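# Push office chair fully under desk, standing level

## Task

Slide the office chair completely beneath the desk so that it ends upright and level with every caster on the floor. A tipped-over or leaning chair means failure, and the chair must stay in place without the robot holding it.

## Robot and tools

ROBOT. A wheeled base with two drive wheels, a vertical column, a tilting head and two six-joint arms, each with a two-finger gripper. Folded, it measures 0.73 m long, 0.62 m wide and 1.88 m tall. Its front sits 0.40 m ahead of the column. The base can drive straight or turn on the spot but cannot move sideways. The hands cannot reach the floor; the lowest is about 0.47 m up, and the reach is about 1 m from the shoulder. The shoulders are 0.12 m ahead of the column and 1.46 m up. The chair can be pushed with the base front or with a hand.

FRAMES. Base frame: origin on the floor under the column, midway between the drive wheels; x forward, y left, z up, in metres. left_hand and right_hand are reported in this frame, at the point where the fingers meet (tips 8 mm further). The hand's z axis is the finger direction, its y axis the opening direction. The odometry frame is the base frame as it was when the scene began. Heading is in radians, positive to the left, from -3.142 to 3.142.

execute_actions. Argument "actions": a list with zero or one action. An empty list only reports state and images. An action may hold "base", "joints", or both, plus optional "speeds". All its motions start at once.
- "base": exactly one key. {"translate_m": d} is a relative straight drive from the current spot, metres, -3 to 3, positive forward. {"rotate_rad": d} is a relative turn in place, radians, -3.2 to 3.2, positive counter-clockwise seen from above. A base move that would need more than about 8.7 s at its top speed is refused.
- "joints": absolute targets keyed by joint name, one shared dict for both arms and head. Ranges: head_tilt_rad -0.61 to 1.308 (0 level, positive down); joint1 -2.879 to 2.879; joint2 0 to 3.141; joint3 0 to 3.019; joint4 -1.692 to 1.57; joint5 -1.57 to 1.57; joint6 -2.094 to 2.094 (all radians, names left_jointN_rad or right_jointN_rad); left_gripper_m and right_gripper_m 0 to 0.093, fingertip gap in metres.
- "speeds": caps for this action only: translate_m 0.05 to 0.8 m/s, rotate_rad 0.1 to 1 rad/s. The maximum is the default. It does not slow the arms.
- "cameras": names from cam_head_left, cam_head_right, cam_left_wrist, cam_right_wrist, nav_camera, or "all"; null or absent gives all, [] gives none. Images are taken when the call ends, in the order on the "pictures" line.
An unknown key or out-of-range number makes the whole call refused, with no motion.

ARM GEOMETRY (approximate). With left joint1 at -1.57 (right at 1.57) and joints 5, 6 at 0, an arm moves in a vertical plane straight ahead, 0.23 m beside the column. Let a = j2 - 0.35, b = 1.05 + j2 - j3, c = b - j4. Hand ahead = 0.12 + 0.39 sin a + 0.38 cos b + 0.25 cos c; hand height = 1.46 + 0.39 cos a - 0.38 sin b - 0.25 sin c. c = 1.57 means fingers pointing down. Example: j2, j3, j4 = 0.93, 0.78, 0.14 gives about 0.60 m ahead, 1.21 m up. Real hands usually end a few cm lower and nearer the column; trust the reported hand positions. Small target changes (under ~0.03 rad, ~0.08 for joints 2 and 3) may not move a joint. For gentle contact, step about 0.05 rad per call from your previous target.

wait: "seconds" 0 to 10; commands nothing new and returns the same state and images as an empty action.

zoom_image: "camera" plus "region" [x0, y0, x1, y1] in image pixels, origin top-left, at most 504 by 504; only for cameras with full images in the most recent result. Head and nav images are 896x504, wrist images 504x504.

finished_scene: "scene" is the current scene's number. It ends the scene permanently and reports success; the result describes the next task. Only call it once the chair is fully under the desk, level, and the robot has let go and stepped back.

RESULTS. base_status and joint_status give how each commanded motion ended: "done" (for the base, wheels turned the full amount, even if slipping), "off_target" (stopped short, may still push), "contact_stop" (base only: a wheel stalled on an obstacle), "time_out", "not_followed" and "joint command not followed" (a safety check blocked an arm's targets from coming near the other arm, the body or an obstacle; back each moved joint off by 0.05 rad or more, or drive away). on_its_own reports things not commanded in this call; "held at" is a held target, not the position. base_odometry counts wheel turns only, so slip looks like travel. If turned_by_wheels and turned_by_imu differ by over ~4 % and at least 0.05 rad, the base hit something or slipped. base_tilt is in degrees (forward, right positive), with up to ~1 degree fixed error. motor_effort lists left_wheel and right_wheel as percent of maximum, positive pushing forward, peak in brackets; readings carry bias and noise. wheel_motors_off = 1 means the wheel motors are cut. Motor temperatures are listed per arm per joint; a MOTOR HOT line appears from 85 °C.

CAUTIONS. After "contact_stop", back up 0.05 m before retrying or turning. Pushing hard with the base for about 3 s cuts both wheel motors for 2 s and the base stops holding. A forward tilt drop of 0.5 degrees or more during a move means the robot is leaning back: reverse 0.05 m. A desk top 0.30 to 1.20 m high can slide over the base housing and strike the column. A blocked arm keeps pushing and heats up, fastest with joint 5 far to one side; relieve it by sending its reported positions back as targets. At 100 °C an arm goes limp and drops. Never let the arms hit or press on each other. Push the chair slowly to avoid tipping it, and avoid slams, drops and hard shoves. Leaving joints or the base out of an action does not cancel an old target that may still be pushing.

Each tool is called after "Call:" in YAML: its name, and indented under it one key for each argument.

## Session

Call:
execute_actions:
  actions: []

Scene clock: 0.00 s.
Joint torques (N m, as the arm reports them, + toward a larger angle): no reading
Motor temperatures (°C, as the motors report them): left_arm=[27 27 25 26 24 26] | right_arm=[26 26 27 25 26 25]
base_odometry: x=+0.000 y=+0.000 heading=+0.000 (m, m, rad; odometry frame)
turned_by_wheels: +0.000 (rad since the last result)
turned_by_imu: +0.000 (rad since the last result)
base_tilt: forward=-0.6 right=+0.0 (deg)
base_status: not commanded
joint_positions: head_tilt_rad=+0.889 left_joint1_rad=-1.563 left_joint2_rad=+0.907 left_joint3_rad=+0.409 left_joint4_rad=-0.983 left_joint5_rad=-0.027 left_joint6_rad=-0.053 left_gripper_m=+0.094 right_joint1_rad=+1.586 right_joint2_rad=+0.871 right_joint3_rad=+0.406 right_joint4_rad=-0.927 right_joint5_rad=-0.045 right_joint6_rad=-0.062 right_gripper_m=+0.095
joint_status: not commanded
wheel_motors_off: 0
motor_effort: left_wheel=-1 right_wheel=+1 (%)
left_hand: x=+0.1376 y=+0.2307 z=+1.2588 quat_wxyz=(+0.460, +0.021, -0.887, -0.026) (m; base frame)
right_hand: x=+0.1514 y=-0.2146 z=+1.2494 quat_wxyz=(+0.420, +0.025, -0.907, -0.038) (m; base frame)
pictures: cam_head_left, cam_head_right, cam_left_wrist, cam_right_wrist, nav_camera
Images, in order (width x height): cam_head_left 896x504, cam_head_right 896x504, cam_left_wrist 504x504, cam_right_wrist 504x504, nav_camera 896x504.

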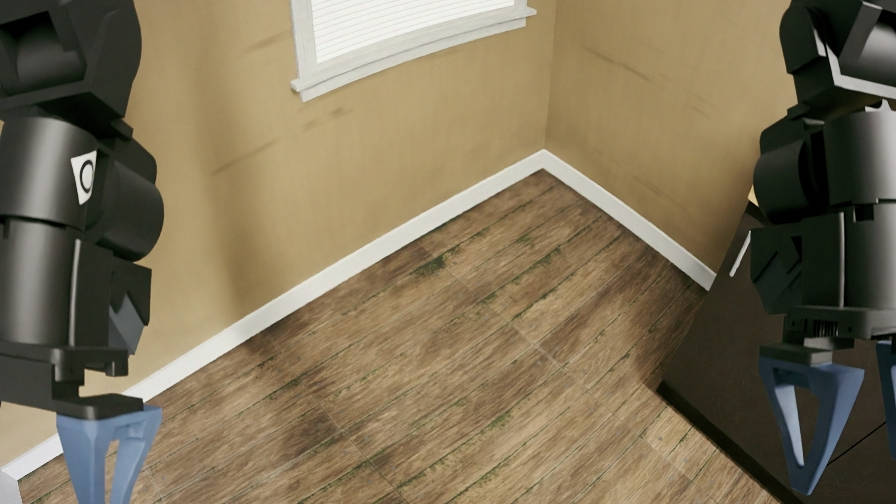

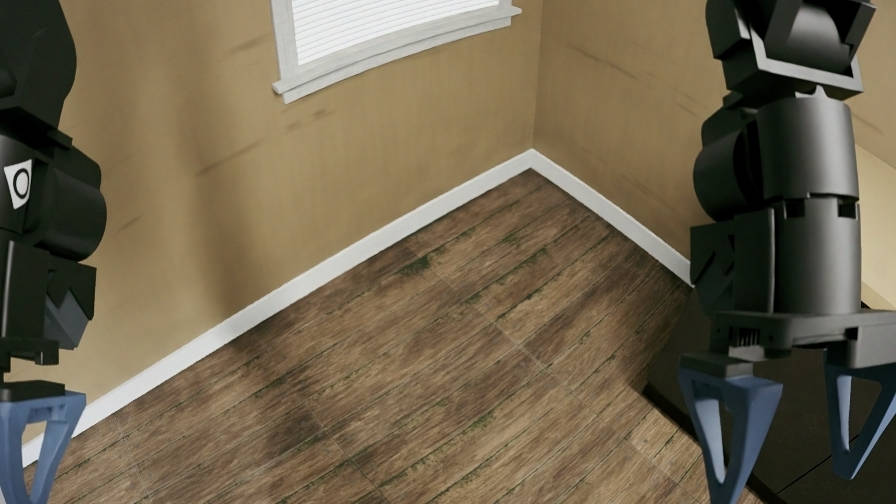

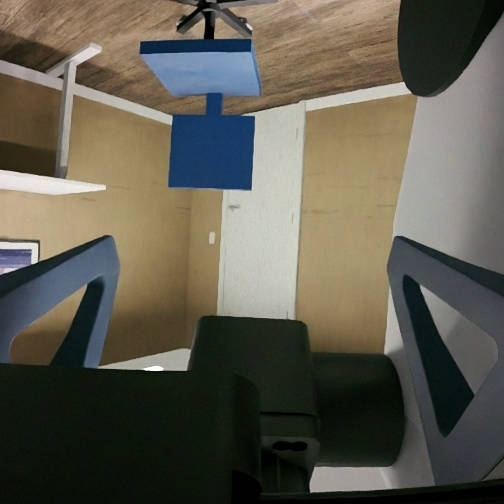

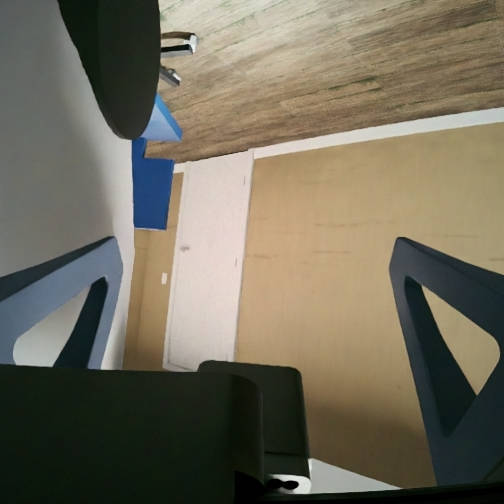

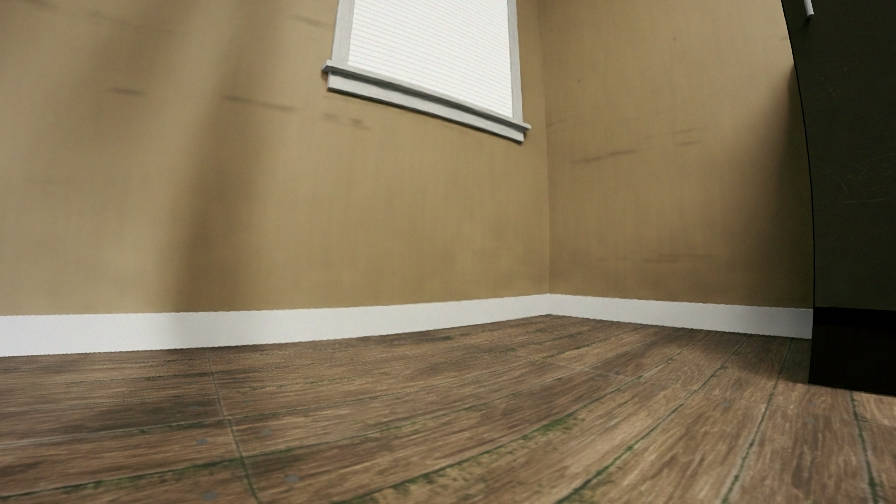

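Call:
execute_actions:
  actions:
    - {"base": {"rotate_rad": 2.3}, "joints": {"head_tilt_rad": 0.7}}
  cameras: ["cam_head_left", "cam_head_right", "nav_camera"]

Scene clock: 10.27 s.
Joint torques (N m, as the arm reports them, + toward a larger angle): left_arm=[-0.74 -7.07 -0.79 -0.76 -0.01 -0.05] | right_arm=[ 1.52 -5.28 -0.76 -1.7  -0.11 -0.15]
Motor temperatures (°C, as the motors report them): left_arm=[27 27 25 26 24 26] | right_arm=[26 26 27 26 26 25]
base_odometry: x=+0.000 y=+0.000 heading=+2.299 (m, m, rad; odometry frame)
turned_by_wheels: +2.299 (rad since the last result)
turned_by_imu: +2.299 (rad since the last result)
base_tilt: forward=-0.6 right=+0.0 (deg)
base_status: done
joint_positions: head_tilt_rad=+0.717 left_joint1_rad=-1.563 left_joint2_rad=+0.907 left_joint3_rad=+0.409 left_joint4_rad=-0.983 left_joint5_rad=-0.027 left_joint6_rad=-0.053 left_gripper_m=+0.094 right_joint1_rad=+1.586 right_joint2_rad=+0.871 right_joint3_rad=+0.407 right_joint4_rad=-0.927 right_joint5_rad=-0.045 right_joint6_rad=-0.062 right_gripper_m=+0.095
joint_status: all done
wheel_motors_off: 0
motor_effort: left_wheel=-2(30) right_wheel=+2(38) (%)
left_hand: x=+0.1376 y=+0.2307 z=+1.2588 quat_wxyz=(+0.460, +0.021, -0.887, -0.026) (m; base frame)
right_hand: x=+0.1520 y=-0.2146 z=+1.2492 quat_wxyz=(+0.419, +0.025, -0.907, -0.038) (m; base frame)
pictures: cam_head_left, cam_head_right, nav_camera
camera_calibration (this result's frames):
cam_head_left: T_world_to_cam=[[-0.0249212, -0.999652, 0.00866837, 0.00927054], [-0.614692, 0.00848488, -0.788722, 1.24537], [0.788374, -0.0249843, -0.614689, 0.82546], [0, 0, 0, 1]] pos_world=[0.114976, 0.0193241, 1.48957]
cam_head_right: T_world_to_cam=[[-0.0192153, -0.999806, -0.0044179, -0.0207948], [-0.597274, 0.0150224, -0.801896, 1.26044], [0.801807, -0.01277, -0.597447, 0.800301], [0, 0, 0, 1]] pos_world=[0.110745, -0.0295058, 1.48879]
Images, in order (width x height): cam_head_left 896x504, cam_head_right 896x504, nav_camera 896x504.

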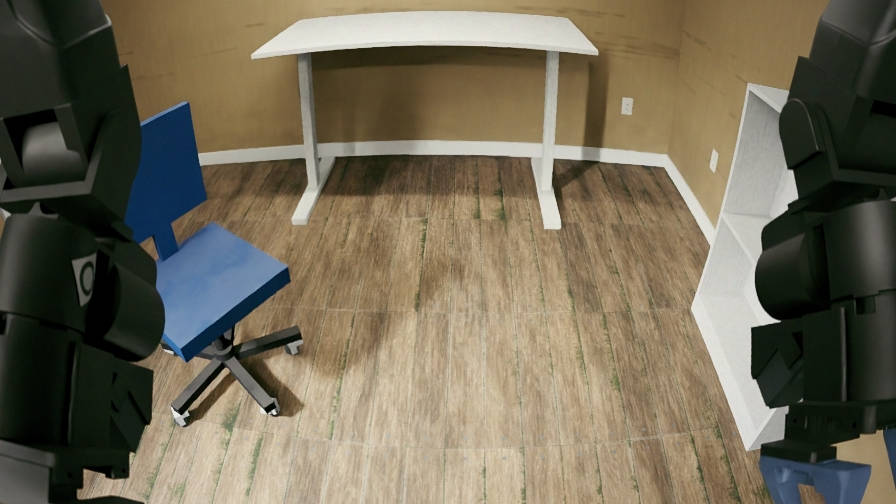

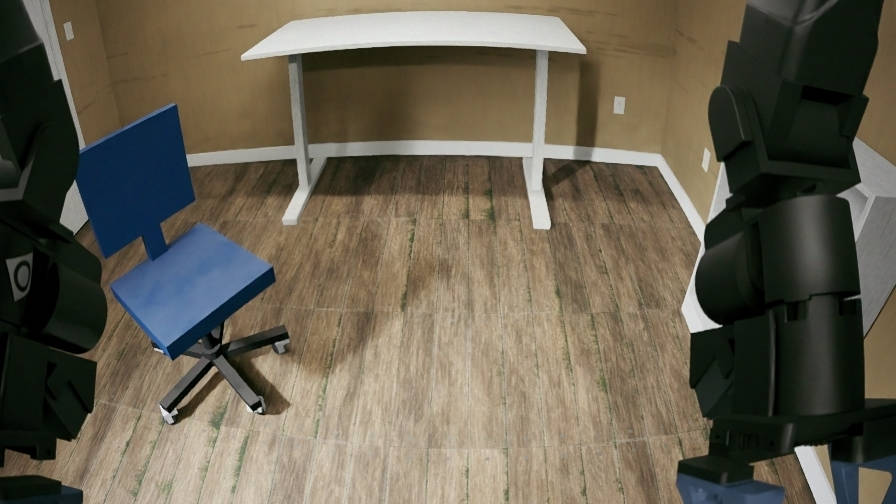

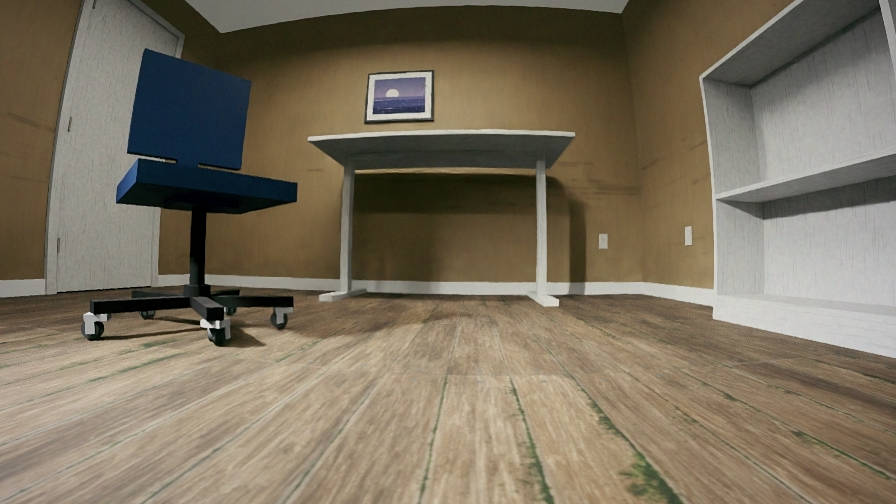

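Call:
execute_actions:
  actions:
    - {"base": {"rotate_rad": 1.03}}
  cameras: ["cam_head_left", "nav_camera"]

Scene clock: 132.67 s.
Joint torques (N m, as the arm reports them, + toward a larger angle): left_arm=[-0.49 -6.89 -0.84 -0.92 -0.03  0.  ] | right_arm=[ 0.8  -4.9  -0.65 -1.58 -0.13 -0.13]
Motor temperatures (°C, as the motors report them): left_arm=[27 28 25 26 24 26] | right_arm=[26 27 27 26 26 25]
base_odometry: x=+0.000 y=+0.000 heading=-2.954 (m, m, rad; odometry frame)
turned_by_wheels: +1.029 (rad since the last result)
turned_by_imu: +1.030 (rad since the last result)
base_tilt: forward=-0.7 right=+0.0 (deg)
base_status: done
joint_positions: head_tilt_rad=+0.717 left_joint1_rad=-1.563 left_joint2_rad=+0.907 left_joint3_rad=+0.409 left_joint4_rad=-0.983 left_joint5_rad=-0.027 left_joint6_rad=-0.053 left_gripper_m=+0.094 right_joint1_rad=+1.586 right_joint2_rad=+0.871 right_joint3_rad=+0.407 right_joint4_rad=-0.927 right_joint5_rad=-0.045 right_joint6_rad=-0.062 right_gripper_m=+0.095
joint_status: not commanded
wheel_motors_off: 0
motor_effort: left_wheel=-2(27) right_wheel=+2(28) (%)
left_hand: x=+0.1376 y=+0.2307 z=+1.2588 quat_wxyz=(+0.460, +0.021, -0.887, -0.026) (m; base frame)
right_hand: x=+0.1522 y=-0.2146 z=+1.2492 quat_wxyz=(+0.419, +0.025, -0.907, -0.038) (m; base frame)
pictures: cam_head_left, nav_camera
camera_calibration (this result's frames):
cam_head_left: T_world_to_cam=[[-0.0249215, -0.999652, 0.00866753, 0.00927187], [-0.614665, 0.00848488, -0.788743, 1.2454], [0.788394, -0.0249843, -0.614662, 0.825418], [0, 0, 0, 1]] pos_world=[0.114978, 0.0193241, 1.48957]
Images, in order (width x height): cam_head_left 896x504, nav_camera 896x504.

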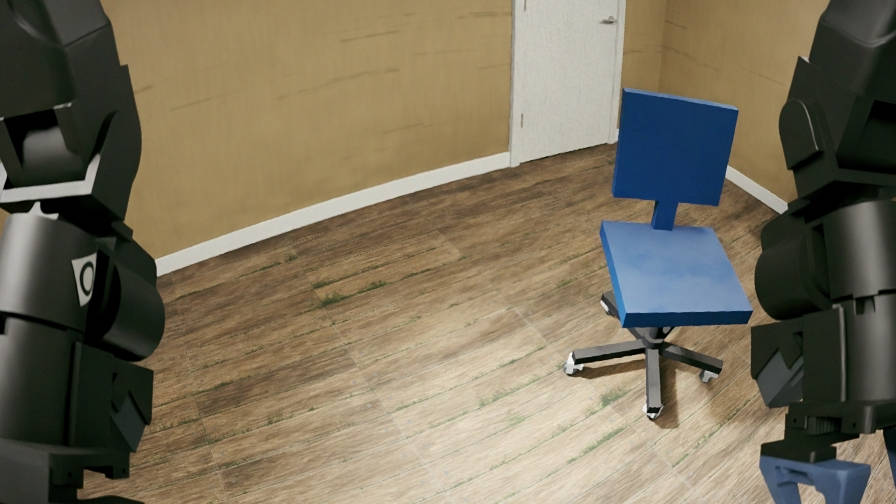

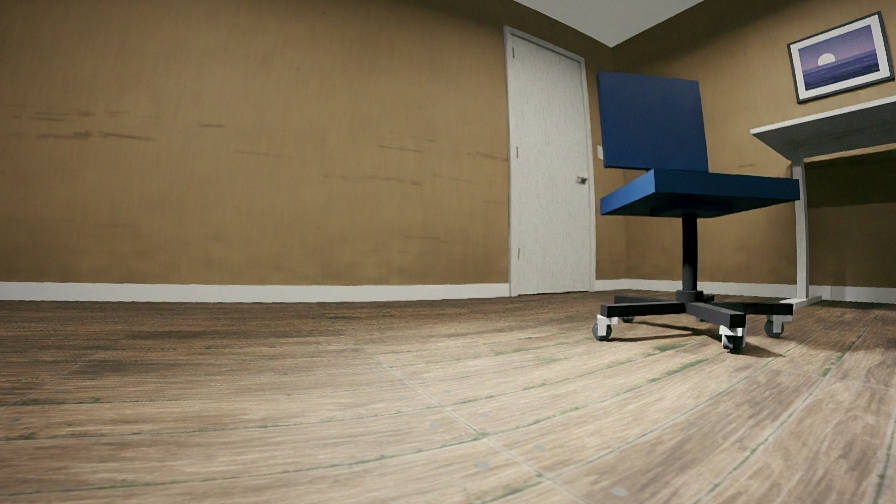

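Call:
execute_actions:
  actions:
    - {"base": {"translate_m": 1.85}, "joints": {"head_tilt_rad": 1.0}}
  cameras: ["cam_head_left"]

Call:
execute_actions:
  actions:
    - {"base": {"rotate_rad": -1.625}, "joints": {"right_joint1_rad": 1.57, "right_joint2_rad": 1.167, "right_joint3_rad": 1.15, "right_joint4_rad": -0.48, "right_joint5_rad": 0.0, "right_joint6_rad": 0.0}}

Scene clock: 145.87 s.
Joint torques (N m, as the arm reports them, + toward a larger angle): left_arm=[-0.69 -6.79 -0.84 -0.71 -0.04  0.01] | right_arm=[ 1.05 -4.49 -0.67 -1.57 -0.15 -0.17]
Motor temperatures (°C, as the motors report them): left_arm=[27 28 25 26 24 26] | right_arm=[26 27 27 26 26 25]
base_odometry: x=-1.818 y=-0.345 heading=-2.954 (m, m, rad; odometry frame)
turned_by_wheels: +0.000 (rad since the last result)
turned_by_imu: +0.005 (rad since the last result)
base_tilt: forward=-0.7 right=+0.0 (deg)
base_status: done
joint_positions: head_tilt_rad=+1.001 left_joint1_rad=-1.563 left_joint2_rad=+0.907 left_joint3_rad=+0.410 left_joint4_rad=-0.983 left_joint5_rad=-0.027 left_joint6_rad=-0.053 left_gripper_m=+0.094 right_joint1_rad=+1.586 right_joint2_rad=+0.871 right_joint3_rad=+0.407 right_joint4_rad=-0.927 right_joint5_rad=-0.045 right_joint6_rad=-0.062 right_gripper_m=+0.095
joint_status: all done
wheel_motors_off: 0
motor_effort: left_wheel=+0(45) right_wheel=+0(57) (%)
left_hand: x=+0.1378 y=+0.2307 z=+1.2587 quat_wxyz=(+0.459, +0.021, -0.888, -0.026) (m; base frame)
right_hand: x=+0.1524 y=-0.2146 z=+1.2491 quat_wxyz=(+0.419, +0.025, -0.907, -0.038) (m; base frame)
pictures: cam_head_left
camera_calibration (this result's frames):
cam_head_left: T_world_to_cam=[[-0.0214946, -0.999652, 0.0153032, -0.00111846], [-0.811046, 0.00848488, -0.584921, 0.941331], [0.584588, -0.0249843, -0.810946, 1.13788], [0, 0, 0, 1]] pos_world=[0.0982447, 0.0193241, 1.47338]
Images, in order (width x height): cam_head_left 896x504.

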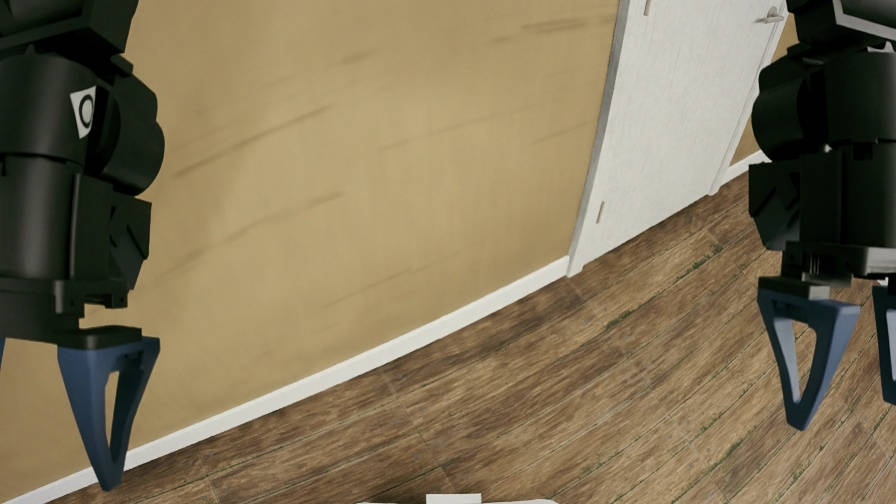

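Scene clock: 148.90 s.
Joint torques (N m, as the arm reports them, + toward a larger angle): left_arm=[-0.58 -7.22 -0.87 -0.83 -0.02  0.  ] | right_arm=[  0.3  -13.44   4.34   0.4   -0.05  -0.01]
Motor temperatures (°C, as the motors report them): left_arm=[27 28 25 26 24 26] | right_arm=[26 27 28 26 26 25]
base_odometry: x=-1.818 y=-0.345 heading=+1.704 (m, m, rad; odometry frame)
turned_by_wheels: -1.624 (rad since the last result)
turned_by_imu: -1.622 (rad since the last result)
base_tilt: forward=-0.7 right=+0.0 (deg)
base_status: done
joint_positions: head_tilt_rad=+1.001 left_joint1_rad=-1.563 left_joint2_rad=+0.907 left_joint3_rad=+0.410 left_joint4_rad=-0.983 left_joint5_rad=-0.027 left_joint6_rad=-0.053 left_gripper_m=+0.094 right_joint1_rad=+1.576 right_joint2_rad=+1.174 right_joint3_rad=+1.148 right_joint4_rad=-0.481 right_joint5_rad=-0.001 right_joint6_rad=-0.008 right_gripper_m=+0.095
joint_status: all done
wheel_motors_off: 0
motor_effort: left_wheel=+2(30) right_wheel=-2(44) (%)
left_hand: x=+0.1378 y=+0.2307 z=+1.2587 quat_wxyz=(+0.459, +0.021, -0.888, -0.026) (m; base frame)
right_hand: x=+0.5933 y=-0.2223 z=+1.1347 quat_wxyz=(-0.008, +0.005, -1.000, -0.003) (m; base frame)
pictures: cam_head_left, cam_head_right, cam_left_wrist, cam_right_wrist, nav_camera
camera_calibration (this result's frames):
cam_head_left: T_world_to_cam=[[-0.0214946, -0.999652, 0.0153032, -0.00111845], [-0.811046, 0.00848488, -0.584922, 0.941331], [0.584588, -0.0249843, -0.810946, 1.13788], [0, 0, 0, 1]] pos_world=[0.0982448, 0.0193241, 1.47338]
cam_head_right: T_world_to_cam=[[-0.0196835, -0.999806, 0.00114243, -0.0293343], [-0.798017, 0.0150224, -0.602448, 0.963332], [0.602314, -0.01277, -0.798157, 1.11937], [0, 0, 0, 1]] pos_world=[0.0939655, -0.0295058, 1.47382]
cam_left_wrist: T_world_to_cam=[[0.0226492, -0.996441, -0.0811894, 0.330915], [0.0203623, -0.0807336, 0.996528, -1.23352], [-0.999536, -0.0242238, 0.0184612, 0.245847], [0, 0, 0, 1]] pos_world=[0.263355, 0.236106, 1.25157]
cam_right_wrist: T_world_to_cam=[[0.00511415, -0.99994, -0.00966025, -0.214115], [-0.822298, -0.00970237, 0.568975, -0.155595], [-0.569035, 0.00503378, -0.822298, 1.39879], [0, 0, 0, 1]] pos_world=[0.669107, -0.222653, 1.23668]
Images, in order (width x height): cam_head_left 896x504, cam_head_right 896x504, cam_left_wrist 504x504, cam_right_wrist 504x504, nav_camera 896x504.

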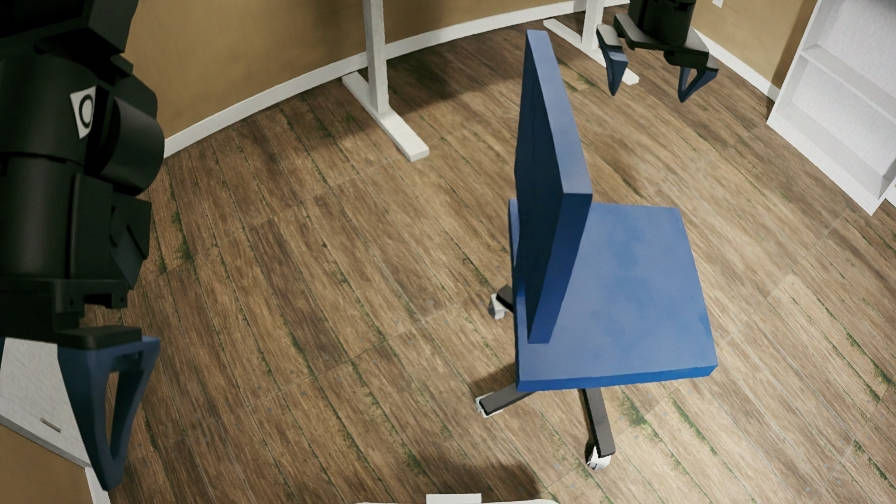

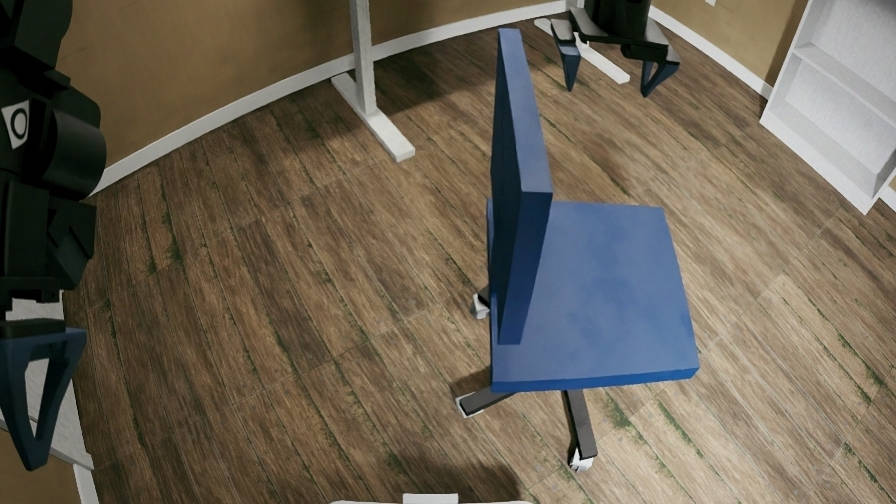

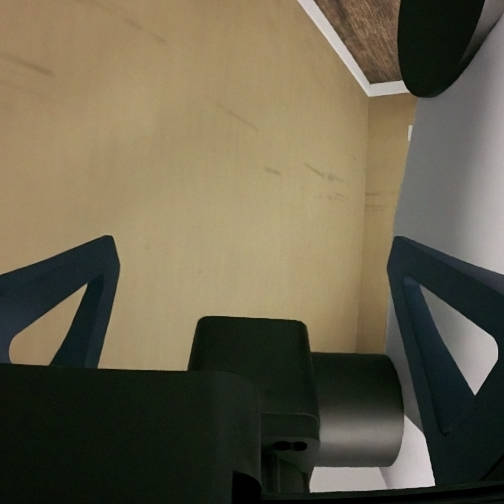

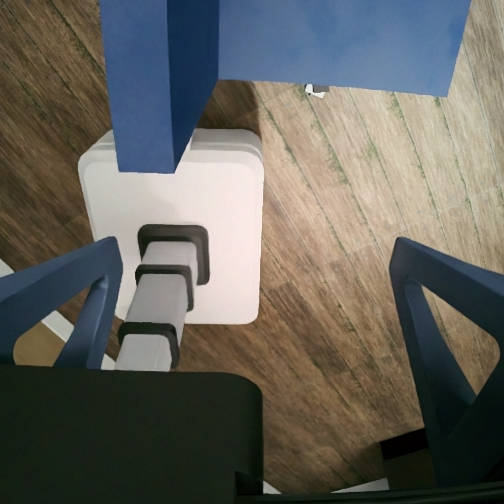

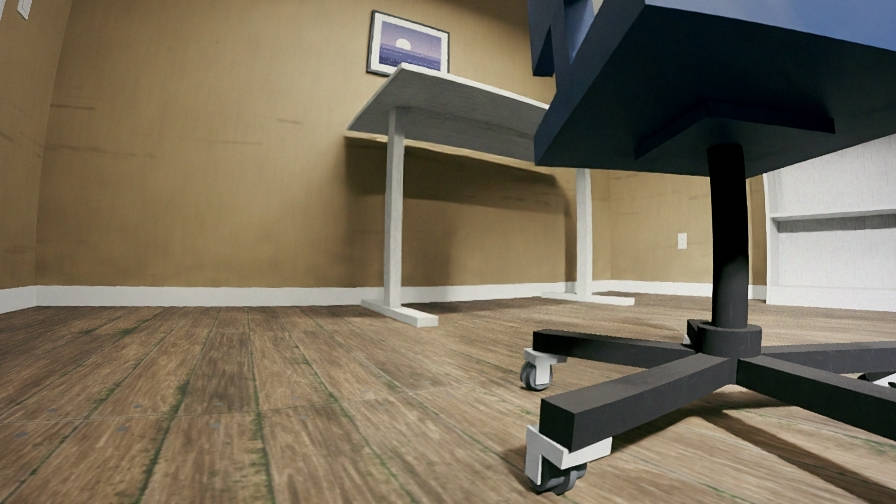

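Call:
execute_actions:
  actions:
    - {"joints": {"right_joint1_rad": 1.73, "right_joint2_rad": 1.461, "right_joint3_rad": 1.319, "right_joint4_rad": -0.378, "right_joint5_rad": 0.14, "right_joint6_rad": 0.08, "left_joint1_rad": -1.70, "left_joint2_rad": 1.2, "left_joint3_rad": 1.19, "left_joint4_rad": -0.5, "left_joint5_rad": -0.12, "left_joint6_rad": -1.64}}
  cameras: ["cam_head_left", "cam_right_wrist"]

Scene clock: 196.03 s.
Joint torques (N m, as the arm reports them, + toward a larger angle): left_arm=[ -2.06 -16.34   4.57   0.94  -0.23  -0.13] | right_arm=[  2.4  -15.89   4.22   0.29  -0.02  -0.02]
Motor temperatures (°C, as the motors report them): left_arm=[27 28 26 26 24 26] | right_arm=[26 30 29 26 26 25]
base_odometry: x=-1.818 y=-0.345 heading=+1.705 (m, m, rad; odometry frame)
turned_by_wheels: +0.000 (rad since the last result)
turned_by_imu: +0.001 (rad since the last result)
base_tilt: forward=-0.6 right=+0.0 (deg)
base_status: not commanded
joint_positions: head_tilt_rad=+1.001 left_joint1_rad=-1.699 left_joint2_rad=+1.191 left_joint3_rad=+1.186 left_joint4_rad=-0.502 left_joint5_rad=-0.117 left_joint6_rad=-1.630 left_gripper_m=+0.094 right_joint1_rad=+1.742 right_joint2_rad=+1.473 right_joint3_rad=+1.304 right_joint4_rad=-0.380 right_joint5_rad=+0.138 right_joint6_rad=+0.072 right_gripper_m=+0.095
joint_status: all done
wheel_motors_off: 0
motor_effort: left_wheel=+7(9) right_wheel=-7(9) (%)
left_hand: x=+0.6040 y=+0.1754 z=+1.1369 quat_wxyz=(-0.009, +0.706, -0.708, +0.006) (m; base frame)
right_hand: x=+0.5951 y=-0.1403 z=+1.0234 quat_wxyz=(+0.010, +0.008, -1.000, -0.004) (m; base frame)
pictures: cam_head_left, cam_right_wrist
camera_calibration (this result's frames):
cam_head_left: T_world_to_cam=[[-0.0214946, -0.999652, 0.0153032, -0.00111846], [-0.811046, 0.00848488, -0.584921, 0.941331], [0.584588, -0.0249843, -0.810946, 1.13788], [0, 0, 0, 1]] pos_world=[0.0982447, 0.0193241, 1.47338]
cam_right_wrist: T_world_to_cam=[[0.0107078, -0.999868, -0.0122291, -0.133974], [-0.801355, -0.0158956, 0.597977, -0.132978], [-0.598093, 0.00339684, -0.80142, 1.30356], [0, 0, 0, 1]] pos_world=[0.67452, -0.140498, 1.12258]
Images, in order (width x height): cam_head_left 896x504, cam_right_wrist 504x504.

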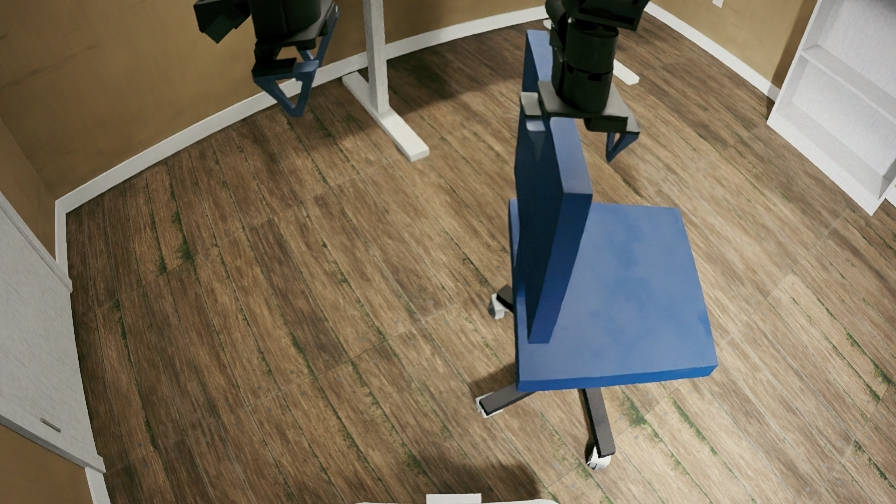

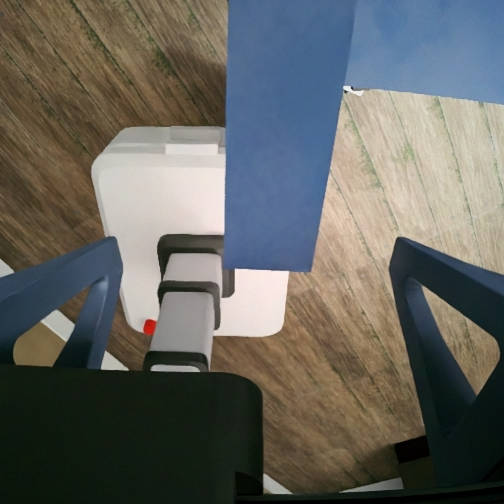

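Call:
execute_actions:
  actions:
    - {"joints": {"right_joint1_rad": 1.70, "right_joint2_rad": 1.671, "right_joint3_rad": 1.505, "right_joint4_rad": -0.354, "right_joint5_rad": 0.115, "right_joint6_rad": 0.07}}
  cameras: ["cam_head_left", "cam_right_wrist"]

Scene clock: 207.47 s.
Joint torques (N m, as the arm reports them, + toward a larger angle): left_arm=[ -2.06 -16.58   4.55   0.77  -0.25  -0.1 ] | right_arm=[  2.55 -15.42   3.95   0.73  -0.13  -0.15]
Motor temperatures (°C, as the motors report them): left_arm=[27 29 26 26 24 26] | right_arm=[26 30 29 26 26 25]
base_odometry: x=-1.818 y=-0.345 heading=+1.705 (m, m, rad; odometry frame)
turned_by_wheels: +0.000 (rad since the last result)
turned_by_imu: +0.000 (rad since the last result)
base_tilt: forward=-0.6 right=+0.0 (deg)
base_status: not commanded
joint_positions: head_tilt_rad=+1.001 left_joint1_rad=-1.699 left_joint2_rad=+1.191 left_joint3_rad=+1.186 left_joint4_rad=-0.502 left_joint5_rad=-0.117 left_joint6_rad=-1.630 left_gripper_m=+0.094 right_joint1_rad=+1.708 right_joint2_rad=+1.665 right_joint3_rad=+1.494 right_joint4_rad=-0.360 right_joint5_rad=+0.116 right_joint6_rad=+0.070 right_gripper_m=+0.095
joint_status: all done
wheel_motors_off: 0
motor_effort: left_wheel=+8(8) right_wheel=-7(8) (%)
left_hand: x=+0.6040 y=+0.1754 z=+1.1369 quat_wxyz=(-0.009, +0.706, -0.708, +0.006) (m; base frame)
right_hand: x=+0.6246 y=-0.1480 z=+0.9522 quat_wxyz=(+0.002, +0.000, -1.000, -0.001) (m; base frame)
pictures: cam_head_left, cam_right_wrist
camera_calibration (this result's frames):
cam_head_left: T_world_to_cam=[[-0.0214946, -0.999652, 0.0153032, -0.00111847], [-0.811046, 0.00848488, -0.584921, 0.94133], [0.584588, -0.0249843, -0.810946, 1.13788], [0, 0, 0, 1]] pos_world=[0.0982447, 0.0193241, 1.47338]
cam_right_wrist: T_world_to_cam=[[-0.00645596, -0.999964, -0.00548912, -0.138529], [-0.810967, 0.00202402, 0.585088, -0.0459821], [-0.585056, 0.0082288, -0.810951, 1.26574], [0, 0, 0, 1]] pos_world=[0.702347, -0.148847, 1.0526]
Images, in order (width x height): cam_head_left 896x504, cam_right_wrist 504x504.

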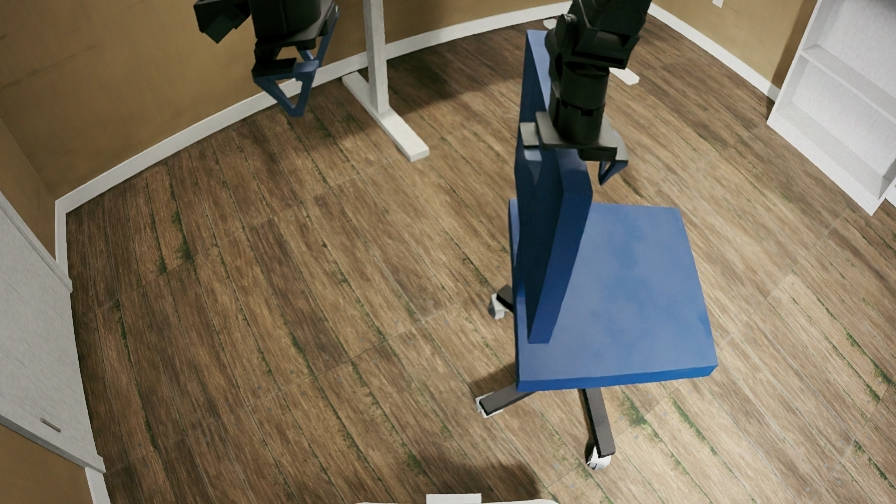

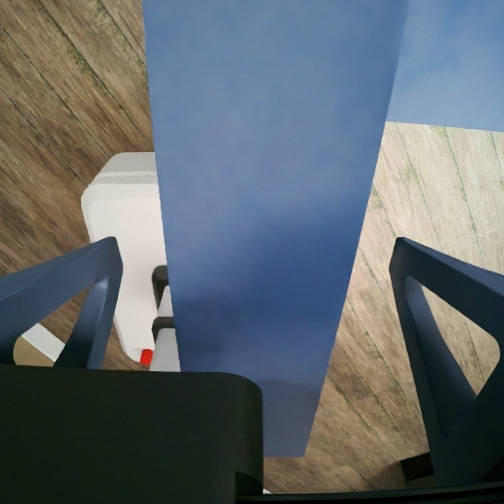

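Call:
execute_actions:
  actions:
    - {"joints": {"right_gripper_m": 0.02}}
  cameras: []

Call:
execute_actions:
  actions:
    - {"base": {"rotate_rad": -0.22}, "joints": {"right_joint6_rad": -0.7}, "speeds": {"rotate_rad": 0.4}}
  cameras: ["cam_head_left", "cam_right_wrist"]

Scene clock: 221.80 s.
Joint torques (N m, as the arm reports them, + toward a larger angle): left_arm=[ -1.72 -16.42   4.47   0.91  -0.24  -0.13] | right_arm=[  2.48 -15.32   3.76   0.43  -0.05  -0.23]
Motor temperatures (°C, as the motors report them): left_arm=[27 30 26 26 24 26] | right_arm=[26 31 29 26 26 25]
base_odometry: x=-1.818 y=-0.345 heading=+1.705 (m, m, rad; odometry frame)
turned_by_wheels: +0.000 (rad since the last result)
turned_by_imu: +0.000 (rad since the last result)
base_tilt: forward=-0.7 right=+0.0 (deg)
base_status: not commanded
joint_positions: head_tilt_rad=+1.001 left_joint1_rad=-1.699 left_joint2_rad=+1.191 left_joint3_rad=+1.186 left_joint4_rad=-0.502 left_joint5_rad=-0.117 left_joint6_rad=-1.630 left_gripper_m=+0.094 right_joint1_rad=+1.708 right_joint2_rad=+1.665 right_joint3_rad=+1.494 right_joint4_rad=-0.360 right_joint5_rad=+0.113 right_joint6_rad=+0.080 right_gripper_m=+0.040
joint_status: right_gripper_m off_target (ended at +0.040, target +0.020)
wheel_motors_off: 0
motor_effort: left_wheel=+8(7) right_wheel=-7(7) (%)
left_hand: x=+0.6040 y=+0.1754 z=+1.1369 quat_wxyz=(-0.009, +0.706, -0.708, +0.006) (m; base frame)
right_hand: x=+0.6245 y=-0.1475 z=+0.9522 quat_wxyz=(+0.002, -0.005, -1.000, -0.002) (m; base frame)
pictures: none
No camera images: the call's "cameras" was empty. Leave "cameras" out to get every camera's image.

Scene clock: 223.23 s.
Joint torques (N m, as the arm reports them, + toward a larger angle): left_arm=[ -1.87 -15.82   4.68   0.82  -0.22  -0.1 ] | right_arm=[  1.74 -13.93   7.44   2.22  -0.82  -0.43]
Motor temperatures (°C, as the motors report them): left_arm=[27 30 26 26 24 26] | right_arm=[26 31 29 26 26 25]
base_odometry: x=-1.818 y=-0.345 heading=+1.485 (m, m, rad; odometry frame)
turned_by_wheels: -0.220 (rad since the last result)
turned_by_imu: -0.219 (rad since the last result)
base_tilt: forward=-0.6 right=+0.0 (deg)
base_status: done
joint_positions: head_tilt_rad=+1.001 left_joint1_rad=-1.699 left_joint2_rad=+1.191 left_joint3_rad=+1.186 left_joint4_rad=-0.502 left_joint5_rad=-0.117 left_joint6_rad=-1.630 left_gripper_m=+0.094 right_joint1_rad=+1.712 right_joint2_rad=+1.658 right_joint3_rad=+1.439 right_joint4_rad=-0.404 right_joint5_rad=+0.132 right_joint6_rad=-0.674 right_gripper_m=+0.040
joint_status: all done
wheel_motors_off: 0
motor_effort: left_wheel=+2(34) right_wheel=+0(30) (%)
left_hand: x=+0.6040 y=+0.1756 z=+1.1369 quat_wxyz=(-0.009, +0.706, -0.708, +0.005) (m; base frame)
right_hand: x=+0.5841 y=-0.1503 z=+0.9502 quat_wxyz=(+0.047, +0.369, -0.928, -0.009) (m; base frame)
pictures: cam_head_left, cam_right_wrist
camera_calibration (this result's frames):
cam_head_left: T_world_to_cam=[[-0.0214946, -0.999652, 0.0153032, -0.00111846], [-0.811046, 0.00848488, -0.584921, 0.941331], [0.584588, -0.0249843, -0.810946, 1.13788], [0, 0, 0, 1]] pos_world=[0.0982447, 0.0193241, 1.47338]
cam_right_wrist: T_world_to_cam=[[0.679811, -0.73132, -0.0550209, -0.454531], [-0.535171, -0.545974, 0.644597, -0.377605], [-0.501446, -0.408758, -0.76254, 1.08297], [0, 0, 0, 1]] pos_world=[0.649963, -0.0958977, 1.0442]
Images, in order (width x height): cam_head_left 896x504, cam_right_wrist 504x504.

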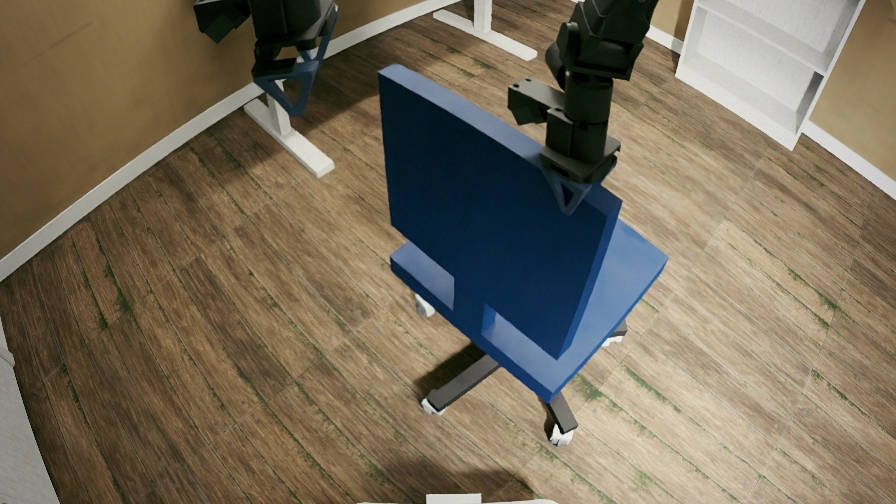

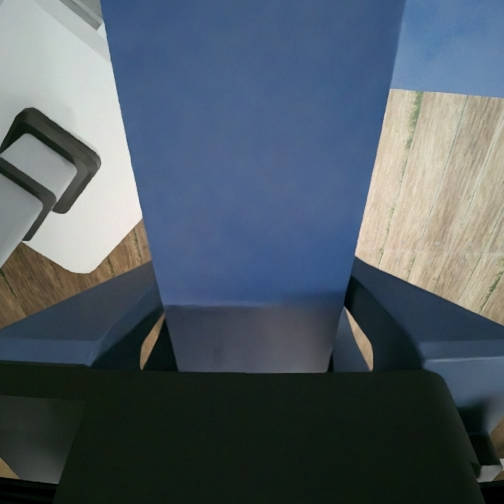

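Call:
execute_actions:
  actions:
    - {"base": {"rotate_rad": -0.21}, "joints": {"right_joint6_rad": -1.50}, "speeds": {"rotate_rad": 0.4}}
  cameras: ["cam_head_left", "cam_left_wrist"]

Scene clock: 229.87 s.
Joint torques (N m, as the arm reports them, + toward a larger angle): left_arm=[ -2.52 -16.45   4.58   0.88  -0.19  -0.12] | right_arm=[  4.7  -16.34   1.69   0.34   0.    -0.76]
Motor temperatures (°C, as the motors report them): left_arm=[27 30 26 26 24 26] | right_arm=[26 31 29 26 26 25]
base_odometry: x=-1.818 y=-0.345 heading=+1.275 (m, m, rad; odometry frame)
turned_by_wheels: -0.209 (rad since the last result)
turned_by_imu: -0.208 (rad since the last result)
base_tilt: forward=-0.6 right=+0.0 (deg)
base_status: done
joint_positions: head_tilt_rad=+1.001 left_joint1_rad=-1.699 left_joint2_rad=+1.191 left_joint3_rad=+1.186 left_joint4_rad=-0.502 left_joint5_rad=-0.118 left_joint6_rad=-1.630 left_gripper_m=+0.094 right_joint1_rad=+1.686 right_joint2_rad=+1.671 right_joint3_rad=+1.525 right_joint4_rad=-0.356 right_joint5_rad=+0.112 right_joint6_rad=-1.445 right_gripper_m=+0.040
joint_status: right_joint6_rad time_out (moved -0.771 of -0.826)
wheel_motors_off: 0
on_its_own: right_joint6_rad reads -1.445 and still pushes toward -1.500 since a time_out
motor_effort: left_wheel=+4(31) right_wheel=-6(26) (%)
left_hand: x=+0.6040 y=+0.1756 z=+1.1369 quat_wxyz=(-0.009, +0.706, -0.708, +0.005) (m; base frame)
right_hand: x=+0.6417 y=-0.1615 z=+0.9522 quat_wxyz=(-0.006, +0.682, -0.731, +0.012) (m; base frame)
pictures: cam_head_left, cam_left_wrist
camera_calibration (this result's frames):
cam_head_left: T_world_to_cam=[[-0.0214946, -0.999652, 0.0153032, -0.00111846], [-0.811046, 0.00848488, -0.584921, 0.94133], [0.584588, -0.0249843, -0.810946, 1.13788], [0, 0, 0, 1]] pos_world=[0.0982447, 0.0193241, 1.47338]
cam_left_wrist: T_world_to_cam=[[0.999662, 0.0166533, 0.0199734, -0.627477], [0.00169969, -0.808252, 0.588834, -0.523523], [0.0259496, -0.588601, -0.808007, 1.13204], [0, 0, 0, 1]] pos_world=[0.598779, 0.253632, 1.2355]
Images, in order (width x height): cam_head_left 896x504, cam_left_wrist 504x504.

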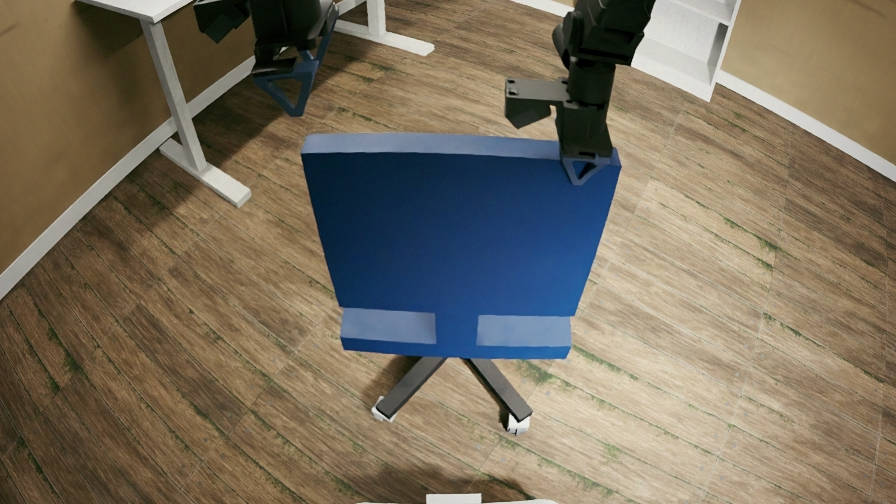

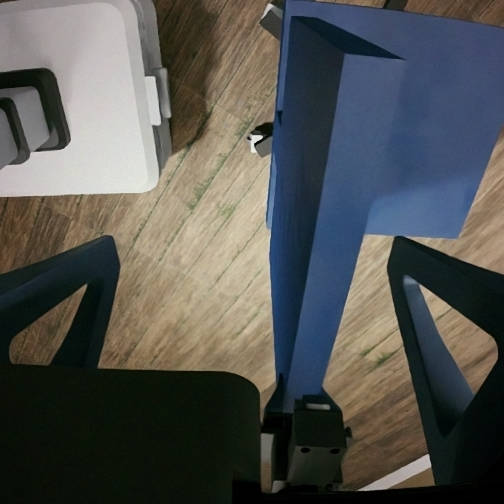

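Call:
execute_actions:
  actions:
    - {"joints": {"left_joint2_rad": 1.548, "left_joint3_rad": 1.587, "left_joint4_rad": -0.559, "left_joint6_rad": -1.60}}
  cameras: ["cam_head_left", "cam_left_wrist"]

Scene clock: 249.97 s.
Joint torques (N m, as the arm reports them, + toward a larger angle): left_arm=[ -3.07 -21.7    6.24   0.61  -0.17   0.05] | right_arm=[  4.57 -15.77   1.9    0.48  -0.04  -0.77]
Motor temperatures (°C, as the motors report them): left_arm=[27 30 27 26 24 26] | right_arm=[27 32 28 26 26 26]
base_odometry: x=-1.818 y=-0.345 heading=+1.275 (m, m, rad; odometry frame)
turned_by_wheels: +0.000 (rad since the last result)
turned_by_imu: +0.000 (rad since the last result)
base_tilt: forward=-0.7 right=+0.0 (deg)
base_status: not commanded
joint_positions: head_tilt_rad=+1.001 left_joint1_rad=-1.699 left_joint2_rad=+1.563 left_joint3_rad=+1.556 left_joint4_rad=-0.553 left_joint5_rad=-0.118 left_joint6_rad=-1.605 left_gripper_m=+0.094 right_joint1_rad=+1.686 right_joint2_rad=+1.671 right_joint3_rad=+1.524 right_joint4_rad=-0.356 right_joint5_rad=+0.112 right_joint6_rad=-1.445 right_gripper_m=+0.040
joint_status: all done
wheel_motors_off: 0
on_its_own: right_joint6_rad reads -1.445 and still pushes toward -1.500 since a time_out
motor_effort: left_wheel=+5(6) right_wheel=-8(8) (%)
left_hand: x=+0.6628 y=+0.1583 z=+1.0154 quat_wxyz=(+0.008, +0.695, -0.719, -0.015) (m; base frame)
right_hand: x=+0.6415 y=-0.1615 z=+0.9521 quat_wxyz=(-0.005, +0.682, -0.732, +0.012) (m; base frame)
pictures: cam_head_left, cam_left_wrist
camera_calibration (this result's frames):
cam_head_left: T_world_to_cam=[[-0.0214946, -0.999652, 0.0153032, -0.00111847], [-0.811046, 0.00848488, -0.584921, 0.94133], [0.584588, -0.0249843, -0.810946, 1.13788], [0, 0, 0, 1]] pos_world=[0.0982447, 0.0193241, 1.47338]
cam_left_wrist: T_world_to_cam=[[0.999346, -0.0143996, -0.0331669, -0.624477], [0.00777081, -0.810315, 0.585943, -0.466835], [-0.035313, -0.585818, -0.809673, 1.064], [0, 0, 0, 1]] pos_world=[0.665269, 0.236034, 1.11432]
Images, in order (width x height): cam_head_left 896x504, cam_left_wrist 504x504.

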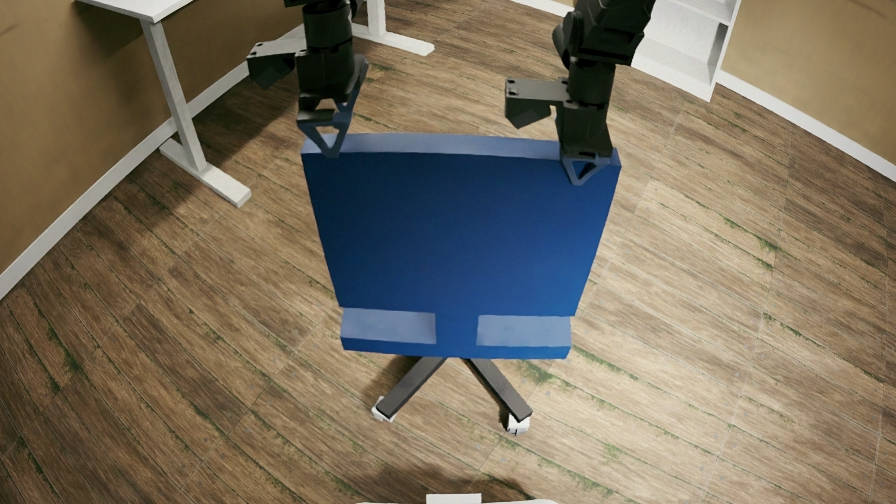

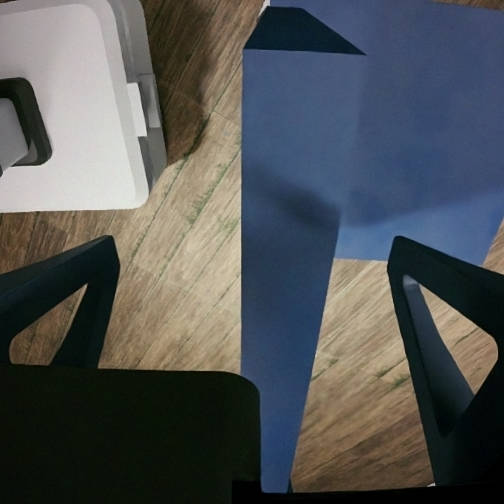

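Call:
execute_actions:
  actions:
    - {"joints": {"left_joint2_rad": 1.732, "left_joint3_rad": 1.74, "left_joint4_rad": -0.52}}
  cameras: ["cam_left_wrist"]

Scene clock: 268.43 s.
Joint torques (N m, as the arm reports them, + toward a larger angle): left_arm=[ -3.09 -17.28   5.5    1.42  -0.11   0.08] | right_arm=[  4.25 -15.58   1.94   0.31  -0.01  -0.8 ]
Motor temperatures (°C, as the motors report them): left_arm=[27 32 27 26 24 26] | right_arm=[27 32 28 26 26 26]
base_odometry: x=-1.818 y=-0.345 heading=+1.276 (m, m, rad; odometry frame)
turned_by_wheels: +0.000 (rad since the last result)
turned_by_imu: +0.000 (rad since the last result)
base_tilt: forward=-0.7 right=+0.1 (deg)
base_status: not commanded
joint_positions: head_tilt_rad=+1.001 left_joint1_rad=-1.699 left_joint2_rad=+1.671 left_joint3_rad=+1.728 left_joint4_rad=-0.534 left_joint5_rad=-0.120 left_joint6_rad=-1.605 left_gripper_m=+0.094 right_joint1_rad=+1.686 right_joint2_rad=+1.671 right_joint3_rad=+1.524 right_joint4_rad=-0.356 right_joint5_rad=+0.111 right_joint6_rad=-1.444 right_gripper_m=+0.040
joint_status: all done
wheel_motors_off: 0
on_its_own: right_joint6_rad reads -1.444 and still pushes toward -1.500 since a time_out
motor_effort: left_wheel=+6(7) right_wheel=-10(11) (%)
left_hand: x=+0.7163 y=+0.1520 z=+0.9891 quat_wxyz=(-0.020, +0.698, -0.715, +0.016) (m; base frame)
right_hand: x=+0.6413 y=-0.1614 z=+0.9521 quat_wxyz=(-0.006, +0.681, -0.732, +0.012) (m; base frame)
pictures: cam_left_wrist
camera_calibration (this result's frames):
cam_left_wrist: T_world_to_cam=[[0.998761, -0.00572639, 0.0494382, -0.761541], [-0.0337345, -0.808233, 0.587895, -0.429486], [0.0365911, -0.588834, -0.807425, 0.987627], [0, 0, 0, 1]] pos_world=[0.70997, 0.230063, 1.08758]
Images, in order (width x height): cam_left_wrist 504x504.

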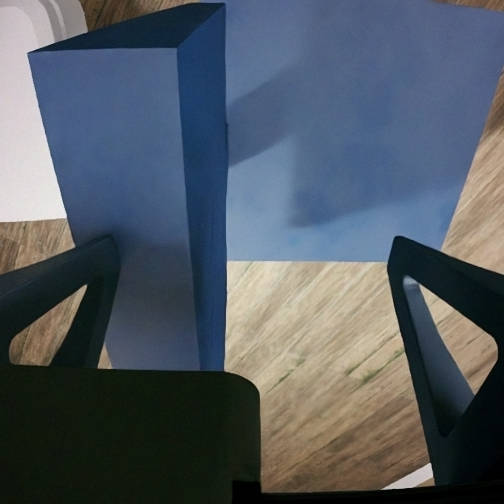

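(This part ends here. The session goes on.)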